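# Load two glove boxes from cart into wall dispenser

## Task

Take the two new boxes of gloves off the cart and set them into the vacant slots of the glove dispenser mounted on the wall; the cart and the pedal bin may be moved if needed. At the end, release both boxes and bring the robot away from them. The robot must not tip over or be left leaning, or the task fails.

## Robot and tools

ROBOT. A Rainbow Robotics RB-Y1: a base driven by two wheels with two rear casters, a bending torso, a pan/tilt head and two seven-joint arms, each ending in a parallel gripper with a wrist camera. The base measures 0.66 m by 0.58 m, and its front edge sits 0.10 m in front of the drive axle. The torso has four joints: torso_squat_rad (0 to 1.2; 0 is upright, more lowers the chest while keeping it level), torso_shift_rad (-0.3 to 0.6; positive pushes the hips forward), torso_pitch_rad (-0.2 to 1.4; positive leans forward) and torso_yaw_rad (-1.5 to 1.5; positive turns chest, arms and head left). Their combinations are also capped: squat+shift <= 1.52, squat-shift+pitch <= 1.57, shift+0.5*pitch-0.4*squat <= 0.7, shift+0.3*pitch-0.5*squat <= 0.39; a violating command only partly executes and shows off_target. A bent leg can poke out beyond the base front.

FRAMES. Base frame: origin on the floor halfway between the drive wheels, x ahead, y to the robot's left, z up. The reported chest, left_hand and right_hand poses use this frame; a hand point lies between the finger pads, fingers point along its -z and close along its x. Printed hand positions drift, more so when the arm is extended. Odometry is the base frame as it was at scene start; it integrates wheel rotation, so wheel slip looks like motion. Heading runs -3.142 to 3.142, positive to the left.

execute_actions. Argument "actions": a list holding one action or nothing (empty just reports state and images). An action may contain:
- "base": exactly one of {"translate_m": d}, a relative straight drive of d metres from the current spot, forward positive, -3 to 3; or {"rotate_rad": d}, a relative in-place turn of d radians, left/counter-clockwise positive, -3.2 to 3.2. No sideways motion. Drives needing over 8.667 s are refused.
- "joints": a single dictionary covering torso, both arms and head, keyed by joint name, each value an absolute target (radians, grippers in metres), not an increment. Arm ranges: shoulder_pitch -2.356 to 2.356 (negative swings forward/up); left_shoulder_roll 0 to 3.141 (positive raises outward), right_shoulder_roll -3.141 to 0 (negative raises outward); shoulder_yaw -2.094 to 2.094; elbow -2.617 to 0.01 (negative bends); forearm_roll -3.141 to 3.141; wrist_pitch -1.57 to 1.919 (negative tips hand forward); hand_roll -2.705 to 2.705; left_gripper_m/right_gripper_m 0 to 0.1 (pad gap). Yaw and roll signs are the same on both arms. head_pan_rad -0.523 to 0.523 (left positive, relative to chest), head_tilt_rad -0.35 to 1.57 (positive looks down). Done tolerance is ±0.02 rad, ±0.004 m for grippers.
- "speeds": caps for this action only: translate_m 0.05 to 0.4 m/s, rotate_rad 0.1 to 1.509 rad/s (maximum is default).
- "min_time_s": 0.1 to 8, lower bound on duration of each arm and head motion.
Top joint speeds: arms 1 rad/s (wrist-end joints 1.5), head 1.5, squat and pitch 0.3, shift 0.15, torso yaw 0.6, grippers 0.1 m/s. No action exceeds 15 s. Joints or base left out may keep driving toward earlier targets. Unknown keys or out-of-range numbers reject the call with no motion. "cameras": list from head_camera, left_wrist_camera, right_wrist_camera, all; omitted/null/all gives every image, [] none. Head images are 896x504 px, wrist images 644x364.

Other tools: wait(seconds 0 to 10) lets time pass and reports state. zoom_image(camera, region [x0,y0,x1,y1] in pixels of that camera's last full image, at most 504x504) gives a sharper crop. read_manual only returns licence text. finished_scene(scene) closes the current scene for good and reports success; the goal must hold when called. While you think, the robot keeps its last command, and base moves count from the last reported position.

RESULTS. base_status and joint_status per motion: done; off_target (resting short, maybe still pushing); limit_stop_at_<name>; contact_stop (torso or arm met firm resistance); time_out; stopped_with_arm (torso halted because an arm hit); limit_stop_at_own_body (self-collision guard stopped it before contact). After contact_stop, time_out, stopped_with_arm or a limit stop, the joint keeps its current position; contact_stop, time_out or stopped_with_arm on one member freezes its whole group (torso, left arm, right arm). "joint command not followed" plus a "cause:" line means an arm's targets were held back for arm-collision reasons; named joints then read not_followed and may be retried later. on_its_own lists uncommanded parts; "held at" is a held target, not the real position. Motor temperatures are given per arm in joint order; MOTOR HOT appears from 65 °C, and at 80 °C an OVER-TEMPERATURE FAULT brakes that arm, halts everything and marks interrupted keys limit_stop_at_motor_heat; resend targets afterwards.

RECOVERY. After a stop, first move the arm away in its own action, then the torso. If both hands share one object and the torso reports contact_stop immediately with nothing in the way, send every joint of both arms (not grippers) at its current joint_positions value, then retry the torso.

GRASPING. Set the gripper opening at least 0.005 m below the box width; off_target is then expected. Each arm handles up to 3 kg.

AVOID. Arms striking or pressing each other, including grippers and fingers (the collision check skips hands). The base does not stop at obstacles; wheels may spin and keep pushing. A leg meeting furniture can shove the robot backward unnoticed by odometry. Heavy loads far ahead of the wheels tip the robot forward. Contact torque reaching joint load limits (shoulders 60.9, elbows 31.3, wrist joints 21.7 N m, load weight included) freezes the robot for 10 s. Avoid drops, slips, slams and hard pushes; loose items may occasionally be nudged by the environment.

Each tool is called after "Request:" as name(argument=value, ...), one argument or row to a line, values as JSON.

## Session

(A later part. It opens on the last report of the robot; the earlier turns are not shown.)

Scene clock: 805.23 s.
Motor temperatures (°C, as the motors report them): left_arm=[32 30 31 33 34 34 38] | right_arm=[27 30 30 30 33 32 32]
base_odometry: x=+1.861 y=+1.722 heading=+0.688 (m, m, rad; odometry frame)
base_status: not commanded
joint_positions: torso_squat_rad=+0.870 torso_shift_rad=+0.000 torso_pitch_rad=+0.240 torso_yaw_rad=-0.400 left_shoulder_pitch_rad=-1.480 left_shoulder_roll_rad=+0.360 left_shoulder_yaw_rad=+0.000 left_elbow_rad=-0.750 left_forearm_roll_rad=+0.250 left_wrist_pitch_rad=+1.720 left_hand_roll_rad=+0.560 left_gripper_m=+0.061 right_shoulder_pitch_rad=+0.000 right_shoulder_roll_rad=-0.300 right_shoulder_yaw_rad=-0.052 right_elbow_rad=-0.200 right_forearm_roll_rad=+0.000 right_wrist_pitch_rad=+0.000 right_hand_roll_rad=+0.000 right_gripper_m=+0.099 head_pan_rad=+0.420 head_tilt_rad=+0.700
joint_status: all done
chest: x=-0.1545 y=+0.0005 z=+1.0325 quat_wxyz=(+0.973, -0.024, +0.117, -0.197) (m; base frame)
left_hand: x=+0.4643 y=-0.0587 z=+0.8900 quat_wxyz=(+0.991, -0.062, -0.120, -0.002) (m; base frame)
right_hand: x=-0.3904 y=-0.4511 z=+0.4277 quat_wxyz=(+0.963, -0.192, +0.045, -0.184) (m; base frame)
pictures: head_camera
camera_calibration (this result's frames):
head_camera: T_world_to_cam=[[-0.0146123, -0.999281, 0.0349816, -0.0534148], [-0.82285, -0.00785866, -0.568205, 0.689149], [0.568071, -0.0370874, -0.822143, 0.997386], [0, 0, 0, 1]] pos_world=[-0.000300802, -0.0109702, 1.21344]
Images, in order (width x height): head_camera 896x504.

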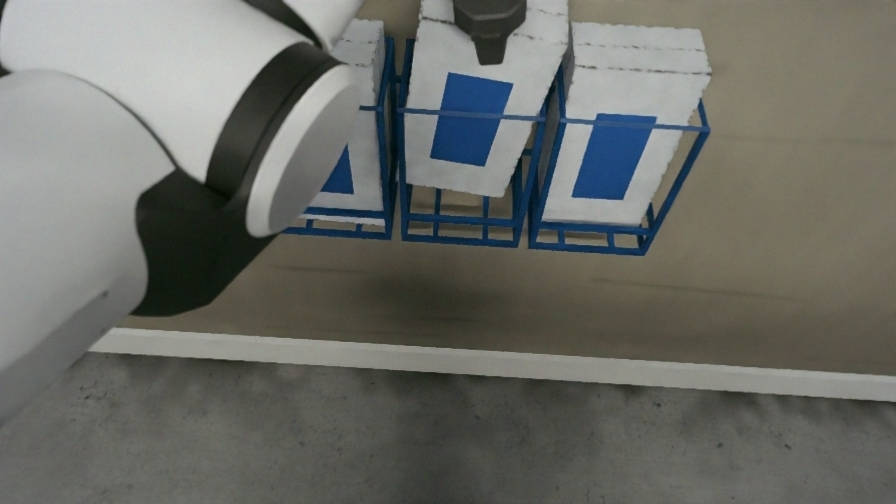

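Request:
execute_actions(
  actions=[
    {"joints":{"torso_yaw_rad":-0.375}},
  ],
  cameras=["head_camera"],
)

Request:
execute_actions(
  actions=[
    {"joints":{"torso_squat_rad":0.9,"torso_yaw_rad":-0.38}},
  ],
  cameras=["head_camera"],
)

Scene clock: 812.37 s.
Motor temperatures (°C, as the motors report them): left_arm=[32 30 31 33 34 34 38] | right_arm=[27 30 30 30 33 32 32]
base_odometry: x=+1.861 y=+1.722 heading=+0.688 (m, m, rad; odometry frame)
base_status: not commanded
joint_positions: torso_squat_rad=+0.870 torso_shift_rad=+0.000 torso_pitch_rad=+0.240 torso_yaw_rad=-0.375 left_shoulder_pitch_rad=-1.480 left_shoulder_roll_rad=+0.359 left_shoulder_yaw_rad=+0.000 left_elbow_rad=-0.750 left_forearm_roll_rad=+0.250 left_wrist_pitch_rad=+1.720 left_hand_roll_rad=+0.560 left_gripper_m=+0.061 right_shoulder_pitch_rad=+0.000 right_shoulder_roll_rad=-0.300 right_shoulder_yaw_rad=-0.052 right_elbow_rad=-0.200 right_forearm_roll_rad=+0.000 right_wrist_pitch_rad=+0.000 right_hand_roll_rad=+0.000 right_gripper_m=+0.099 head_pan_rad=+0.420 head_tilt_rad=+0.700
joint_status: all done
chest: x=-0.1545 y=+0.0005 z=+1.0325 quat_wxyz=(+0.975, -0.022, +0.118, -0.185) (m; base frame)
left_hand: x=+0.4654 y=-0.0432 z=+0.8897 quat_wxyz=(+0.991, -0.058, -0.121, +0.009) (m; base frame)
right_hand: x=-0.3795 y=-0.4531 z=+0.4250 quat_wxyz=(+0.966, -0.190, +0.043, -0.172) (m; base frame)
pictures: head_camera
camera_calibration (this result's frames):
head_camera: T_world_to_cam=[[0.00952638, -0.999532, 0.0290764, -0.043589], [-0.822464, -0.0243705, -0.568295, 0.68931], [0.568738, -0.0185005, -0.822311, 0.997653], [0, 0, 0, 1]] pos_world=[-0.0000553447, -0.00831266, 1.21338]
Images, in order (width x height): head_camera 896x504.

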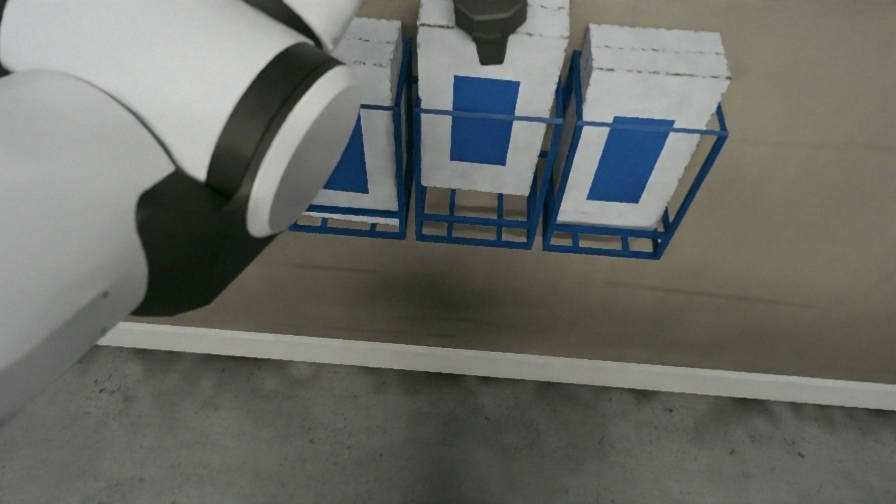

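Scene clock: 813.10 s.
Motor temperatures (°C, as the motors report them): left_arm=[32 30 31 33 34 34 38] | right_arm=[27 30 30 30 33 32 32]
base_odometry: x=+1.861 y=+1.722 heading=+0.688 (m, m, rad; odometry frame)
base_status: not commanded
joint_positions: torso_squat_rad=+0.900 torso_shift_rad=+0.000 torso_pitch_rad=+0.240 torso_yaw_rad=-0.380 left_shoulder_pitch_rad=-1.480 left_shoulder_roll_rad=+0.359 left_shoulder_yaw_rad=+0.000 left_elbow_rad=-0.750 left_forearm_roll_rad=+0.250 left_wrist_pitch_rad=+1.720 left_hand_roll_rad=+0.560 left_gripper_m=+0.061 right_shoulder_pitch_rad=+0.000 right_shoulder_roll_rad=-0.300 right_shoulder_yaw_rad=-0.052 right_elbow_rad=-0.200 right_forearm_roll_rad=+0.000 right_wrist_pitch_rad=+0.000 right_hand_roll_rad=+0.000 right_gripper_m=+0.099 head_pan_rad=+0.420 head_tilt_rad=+0.700
joint_status: all done
chest: x=-0.1545 y=+0.0005 z=+1.0162 quat_wxyz=(+0.975, -0.023, +0.117, -0.188) (m; base frame)
left_hand: x=+0.4652 y=-0.0464 z=+0.8737 quat_wxyz=(+0.991, -0.059, -0.121, +0.007) (m; base frame)
right_hand: x=-0.3816 y=-0.4527 z=+0.4093 quat_wxyz=(+0.965, -0.190, +0.044, -0.175) (m; base frame)
pictures: head_camera
camera_calibration (this result's frames):
head_camera: T_world_to_cam=[[0.0047835, -0.999531, 0.030235, -0.0450415], [-0.822536, -0.0211277, -0.56832, 0.680064], [0.568692, -0.0221509, -0.822252, 0.984243], [0, 0, 0, 1]] pos_world=[-0.000138747, -0.00885045, 1.19715]
Images, in order (width x height): head_camera 896x504.

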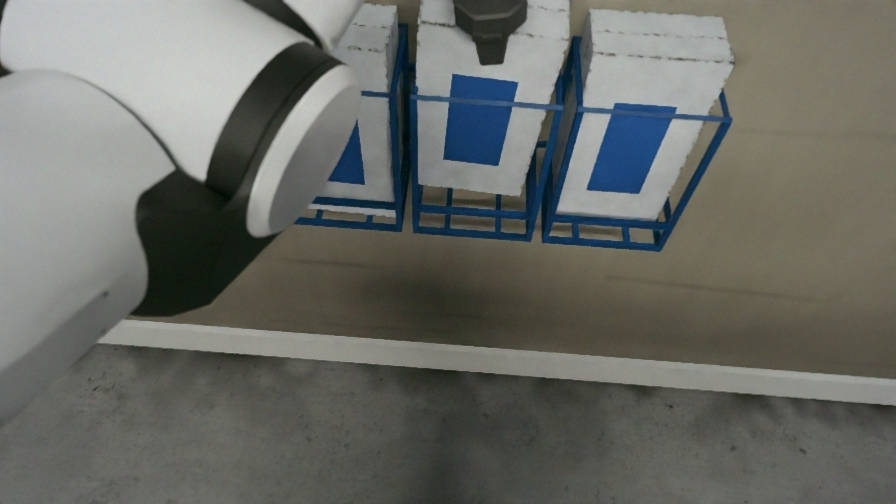

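Good; continue down (grip is deep, so ~0.96).

Request:
execute_actions(
  actions=[
    {"joints":{"torso_squat_rad":0.94,"torso_yaw_rad":-0.375}},
  ],
  cameras=["head_camera"],
)

Scene clock: 816.37 s.
Motor temperatures (°C, as the motors report them): left_arm=[32 30 31 33 34 34 38] | right_arm=[27 30 30 30 33 32 32]
base_odometry: x=+1.861 y=+1.722 heading=+0.688 (m, m, rad; odometry frame)
base_status: not commanded
joint_positions: torso_squat_rad=+0.940 torso_shift_rad=-0.001 torso_pitch_rad=+0.238 torso_yaw_rad=-0.376 left_shoulder_pitch_rad=-1.487 left_shoulder_roll_rad=+0.359 left_shoulder_yaw_rad=+0.000 left_elbow_rad=-0.754 left_forearm_roll_rad=+0.251 left_wrist_pitch_rad=+1.719 left_hand_roll_rad=+0.560 left_gripper_m=+0.061 right_shoulder_pitch_rad=+0.000 right_shoulder_roll_rad=-0.300 right_shoulder_yaw_rad=-0.052 right_elbow_rad=-0.200 right_forearm_roll_rad=+0.000 right_wrist_pitch_rad=+0.000 right_hand_roll_rad=+0.000 right_gripper_m=+0.099 head_pan_rad=+0.420 head_tilt_rad=+0.700
joint_status: all done
chest: x=-0.1555 y=+0.0004 z=+0.9940 quat_wxyz=(+0.975, -0.022, +0.116, -0.185) (m; base frame)
left_hand: x=+0.4658 y=-0.0462 z=+0.8581 quat_wxyz=(+0.990, -0.061, -0.127, +0.007) (m; base frame)
right_hand: x=-0.3793 y=-0.4531 z=+0.3860 quat_wxyz=(+0.966, -0.190, +0.042, -0.173) (m; base frame)
pictures: head_camera
camera_calibration (this result's frames):
head_camera: T_world_to_cam=[[0.00903955, -0.999535, 0.0291233, -0.0426547], [-0.821182, -0.0240392, -0.57016, 0.668653], [0.570595, -0.0187615, -0.821017, 0.965605], [0, 0, 0, 1]] pos_world=[-0.00149785, -0.00844473, 1.17526]
Images, in order (width x height): head_camera 896x504.

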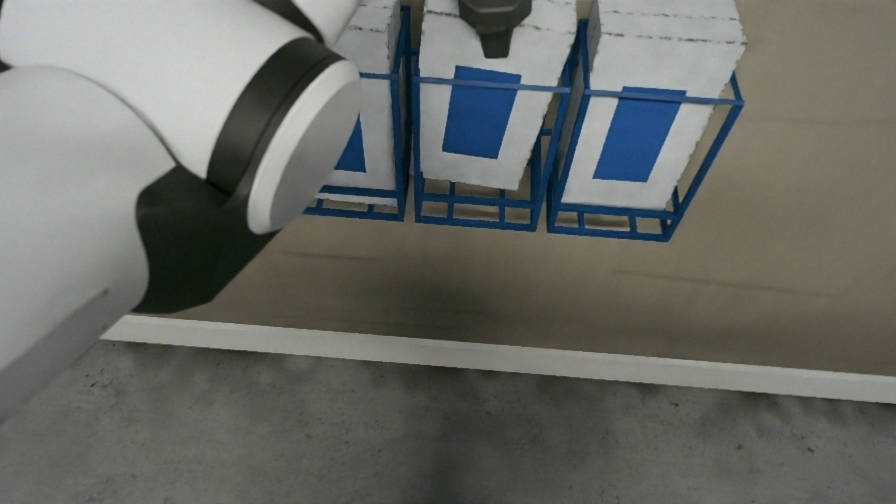

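Request:
execute_actions(
  actions=[
    {"joints":{"torso_squat_rad":0.895,"torso_yaw_rad":-0.372}},
  ],
  cameras=["head_camera"],
)

Request:
execute_actions(
  actions=[
    {"joints":{"left_gripper_m":0.1}},
  ],
  cameras=["head_camera"],
)

Request:
execute_actions(
  actions=[
    {"joints":{"torso_squat_rad":0.6}},
  ],
  cameras=["head_camera"],
)

Scene clock: 827.37 s.
Motor temperatures (°C, as the motors report them): left_arm=[31 30 31 33 35 34 38] | right_arm=[27 30 30 30 33 32 32]
base_odometry: x=+1.861 y=+1.722 heading=+0.688 (m, m, rad; odometry frame)
base_status: not commanded
joint_positions: torso_squat_rad=+0.895 torso_shift_rad=+0.000 torso_pitch_rad=+0.240 torso_yaw_rad=-0.372 left_shoulder_pitch_rad=-1.481 left_shoulder_roll_rad=+0.359 left_shoulder_yaw_rad=+0.000 left_elbow_rad=-0.750 left_forearm_roll_rad=+0.251 left_wrist_pitch_rad=+1.720 left_hand_roll_rad=+0.560 left_gripper_m=+0.061 right_shoulder_pitch_rad=+0.000 right_shoulder_roll_rad=-0.300 right_shoulder_yaw_rad=-0.052 right_elbow_rad=-0.200 right_forearm_roll_rad=+0.000 right_wrist_pitch_rad=+0.000 right_hand_roll_rad=+0.000 right_gripper_m=+0.099 head_pan_rad=+0.420 head_tilt_rad=+0.700
joint_status: all done
chest: x=-0.1544 y=+0.0004 z=+1.0189 quat_wxyz=(+0.976, -0.022, +0.118, -0.184) (m; base frame)
left_hand: x=+0.4655 y=-0.0421 z=+0.8764 quat_wxyz=(+0.991, -0.058, -0.121, +0.010) (m; base frame)
right_hand: x=-0.3783 y=-0.4533 z=+0.4112 quat_wxyz=(+0.966, -0.189, +0.043, -0.171) (m; base frame)
pictures: head_camera
camera_calibration (this result's frames):
head_camera: T_world_to_cam=[[0.0122912, -0.999524, 0.0283055, -0.0420395], [-0.822564, -0.0262022, -0.568069, 0.681458], [0.56854, -0.0163008, -0.822494, 0.986579], [0, 0, 0, 1]] pos_world=[0.000150501, -0.00808174, 1.19976]
Images, in order (width x height): head_camera 896x504.

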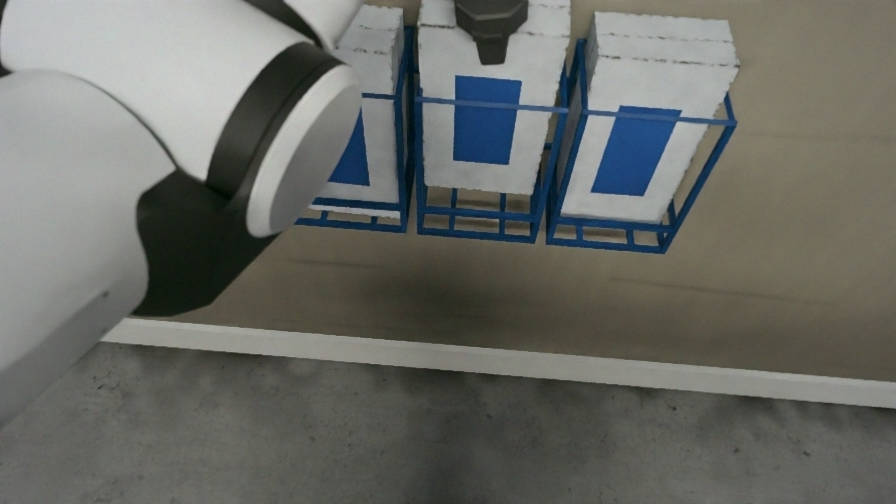

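Scene clock: 828.47 s.
Motor temperatures (°C, as the motors report them): left_arm=[31 30 31 33 35 34 38] | right_arm=[27 30 30 30 33 32 32]
base_odometry: x=+1.861 y=+1.722 heading=+0.688 (m, m, rad; odometry frame)
base_status: not commanded
joint_positions: torso_squat_rad=+0.895 torso_shift_rad=+0.000 torso_pitch_rad=+0.240 torso_yaw_rad=-0.372 left_shoulder_pitch_rad=-1.480 left_shoulder_roll_rad=+0.360 left_shoulder_yaw_rad=+0.000 left_elbow_rad=-0.750 left_forearm_roll_rad=+0.250 left_wrist_pitch_rad=+1.720 left_hand_roll_rad=+0.560 left_gripper_m=+0.100 right_shoulder_pitch_rad=+0.000 right_shoulder_roll_rad=-0.300 right_shoulder_yaw_rad=-0.052 right_elbow_rad=-0.200 right_forearm_roll_rad=+0.000 right_wrist_pitch_rad=+0.000 right_hand_roll_rad=+0.000 right_gripper_m=+0.099 head_pan_rad=+0.420 head_tilt_rad=+0.700
joint_status: all done
chest: x=-0.1544 y=+0.0004 z=+1.0189 quat_wxyz=(+0.976, -0.022, +0.118, -0.184) (m; base frame)
left_hand: x=+0.4659 y=-0.0412 z=+0.8766 quat_wxyz=(+0.991, -0.057, -0.121, +0.011) (m; base frame)
right_hand: x=-0.3782 y=-0.4533 z=+0.4111 quat_wxyz=(+0.966, -0.189, +0.043, -0.171) (m; base frame)
pictures: head_camera
camera_calibration (this result's frames):
head_camera: T_world_to_cam=[[0.0124558, -0.999523, 0.0282656, -0.0419732], [-0.822501, -0.0263167, -0.568155, 0.681526], [0.568627, -0.0161717, -0.822436, 0.986562], [0, 0, 0, 1]] pos_world=[0.0000926059, -0.00806335, 1.19978]
Images, in order (width x height): head_camera 896x504.

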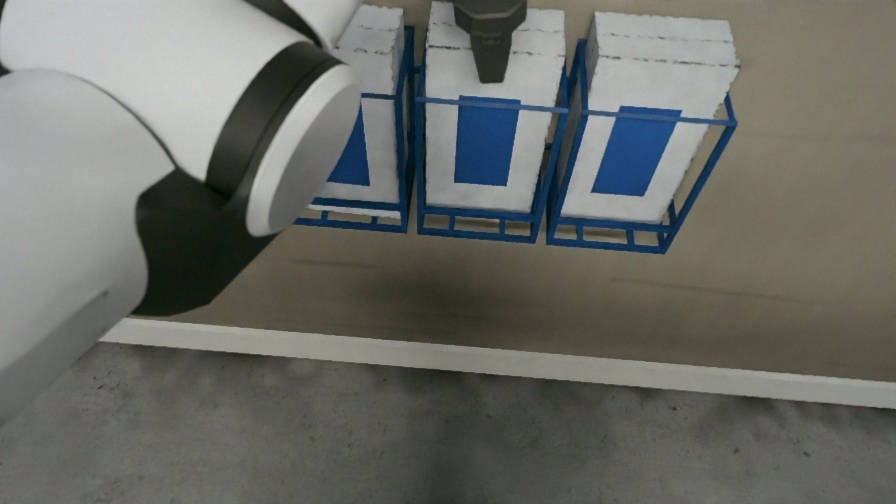

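Scene clock: 830.30 s.
Motor temperatures (°C, as the motors report them): left_arm=[31 30 31 33 35 34 38] | right_arm=[27 30 30 30 33 32 32]
base_odometry: x=+1.861 y=+1.722 heading=+0.688 (m, m, rad; odometry frame)
base_status: not commanded
joint_positions: torso_squat_rad=+0.600 torso_shift_rad=+0.000 torso_pitch_rad=+0.240 torso_yaw_rad=-0.372 left_shoulder_pitch_rad=-1.480 left_shoulder_roll_rad=+0.360 left_shoulder_yaw_rad=+0.000 left_elbow_rad=-0.750 left_forearm_roll_rad=+0.250 left_wrist_pitch_rad=+1.720 left_hand_roll_rad=+0.560 left_gripper_m=+0.100 right_shoulder_pitch_rad=+0.000 right_shoulder_roll_rad=-0.300 right_shoulder_yaw_rad=-0.052 right_elbow_rad=-0.200 right_forearm_roll_rad=+0.000 right_wrist_pitch_rad=+0.000 right_hand_roll_rad=+0.000 right_gripper_m=+0.099 head_pan_rad=+0.420 head_tilt_rad=+0.700
joint_status: all done
chest: x=-0.1545 y=+0.0005 z=+1.1588 quat_wxyz=(+0.976, -0.022, +0.118, -0.184) (m; base frame)
left_hand: x=+0.4658 y=-0.0410 z=+1.0165 quat_wxyz=(+0.991, -0.057, -0.121, +0.011) (m; base frame)
right_hand: x=-0.3781 y=-0.4532 z=+0.5510 quat_wxyz=(+0.966, -0.189, +0.043, -0.171) (m; base frame)
pictures: head_camera
camera_calibration (this result's frames):
head_camera: T_world_to_cam=[[0.0124642, -0.999523, 0.0282649, -0.0458024], [-0.822426, -0.0263253, -0.568262, 0.761079], [0.568735, -0.0161629, -0.822362, 1.10157], [0, 0, 0, 1]] pos_world=[-0.0000004888, -0.00794032, 1.33968]
Images, in order (width x height): head_camera 896x504.

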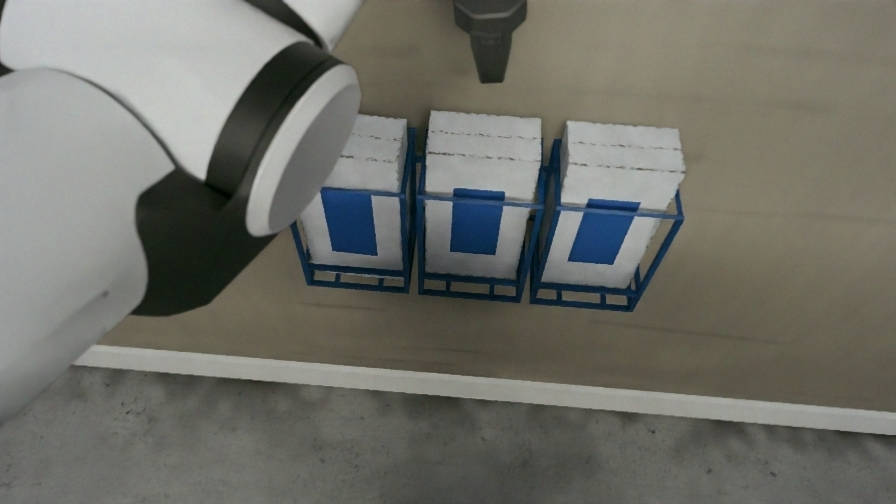

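Seated.

Request:
execute_actions(
  actions=[
    {"base":{"translate_m":-0.6}},
  ],
  cameras=[],
)

Request:
execute_actions(
  actions=[
    {"joints":{"torso_squat_rad":0.3,"torso_yaw_rad":0,"torso_pitch_rad":0,"head_pan_rad":0,"head_tilt_rad":0.3,"left_shoulder_pitch_rad":0,"left_shoulder_roll_rad":0.3,"left_elbow_rad":-0.2,"left_wrist_pitch_rad":0,"left_forearm_roll_rad":0,"left_hand_roll_rad":0}},
  ],
  cameras=[],
)

Request:
finished_scene(
  scene=1,
)

Scene clock: 841.40 s.
Motor temperatures (°C, as the motors report them): left_arm=[31 30 31 33 34 34 38] | right_arm=[27 30 30 30 33 32 32]
base_odometry: x=+1.398 y=+1.341 heading=+0.686 (m, m, rad; odometry frame)
base_status: done
joint_positions: torso_squat_rad=+0.600 torso_shift_rad=+0.000 torso_pitch_rad=+0.240 torso_yaw_rad=-0.372 left_shoulder_pitch_rad=-1.480 left_shoulder_roll_rad=+0.360 left_shoulder_yaw_rad=+0.000 left_elbow_rad=-0.750 left_forearm_roll_rad=+0.250 left_wrist_pitch_rad=+1.720 left_hand_roll_rad=+0.560 left_gripper_m=+0.100 right_shoulder_pitch_rad=+0.000 right_shoulder_roll_rad=-0.300 right_shoulder_yaw_rad=-0.052 right_elbow_rad=-0.200 right_forearm_roll_rad=+0.000 right_wrist_pitch_rad=+0.000 right_hand_roll_rad=+0.000 right_gripper_m=+0.099 head_pan_rad=+0.420 head_tilt_rad=+0.700
joint_status: not commanded
chest: x=-0.1546 y=+0.0006 z=+1.1588 quat_wxyz=(+0.976, -0.022, +0.118, -0.184) (m; base frame)
left_hand: x=+0.4658 y=-0.0409 z=+1.0167 quat_wxyz=(+0.991, -0.057, -0.122, +0.011) (m; base frame)
right_hand: x=-0.3781 y=-0.4532 z=+0.5509 quat_wxyz=(+0.966, -0.189, +0.043, -0.171) (m; base frame)
pictures: none
No camera images: the call's "cameras" was empty. Leave "cameras" out to get every camera's image.

Scene clock: 843.63 s.
Motor temperatures (°C, as the motors report them): left_arm=[31 30 31 33 34 34 38] | right_arm=[27 30 30 30 33 32 32]
base_odometry: x=+1.398 y=+1.341 heading=+0.686 (m, m, rad; odometry frame)
base_status: not commanded
joint_positions: torso_squat_rad=+0.300 torso_shift_rad=+0.000 torso_pitch_rad=+0.000 torso_yaw_rad=+0.000 left_shoulder_pitch_rad=+0.000 left_shoulder_roll_rad=+0.300 left_shoulder_yaw_rad=+0.000 left_elbow_rad=-0.200 left_forearm_roll_rad=+0.000 left_wrist_pitch_rad=+0.000 left_hand_roll_rad=+0.000 left_gripper_m=+0.100 right_shoulder_pitch_rad=+0.000 right_shoulder_roll_rad=-0.300 right_shoulder_yaw_rad=-0.052 right_elbow_rad=-0.200 right_forearm_roll_rad=+0.000 right_wrist_pitch_rad=+0.000 right_hand_roll_rad=+0.000 right_gripper_m=+0.099 head_pan_rad=+0.000 head_tilt_rad=+0.300
joint_status: all done
chest: x=-0.2280 y=+0.0006 z=+1.2587 quat_wxyz=(+1.000, +0.000, +0.000, +0.000) (m; base frame)
left_hand: x=-0.1311 y=+0.4451 z=+0.6135 quat_wxyz=(+0.984, +0.149, -0.098, -0.015) (m; base frame)
right_hand: x=-0.1308 y=-0.4485 z=+0.6151 quat_wxyz=(+0.983, -0.151, -0.103, -0.010) (m; base frame)
pictures: none
No camera images: the call's "cameras" was empty. Leave "cameras" out to get every camera's image.

The scene is finished: the task was done.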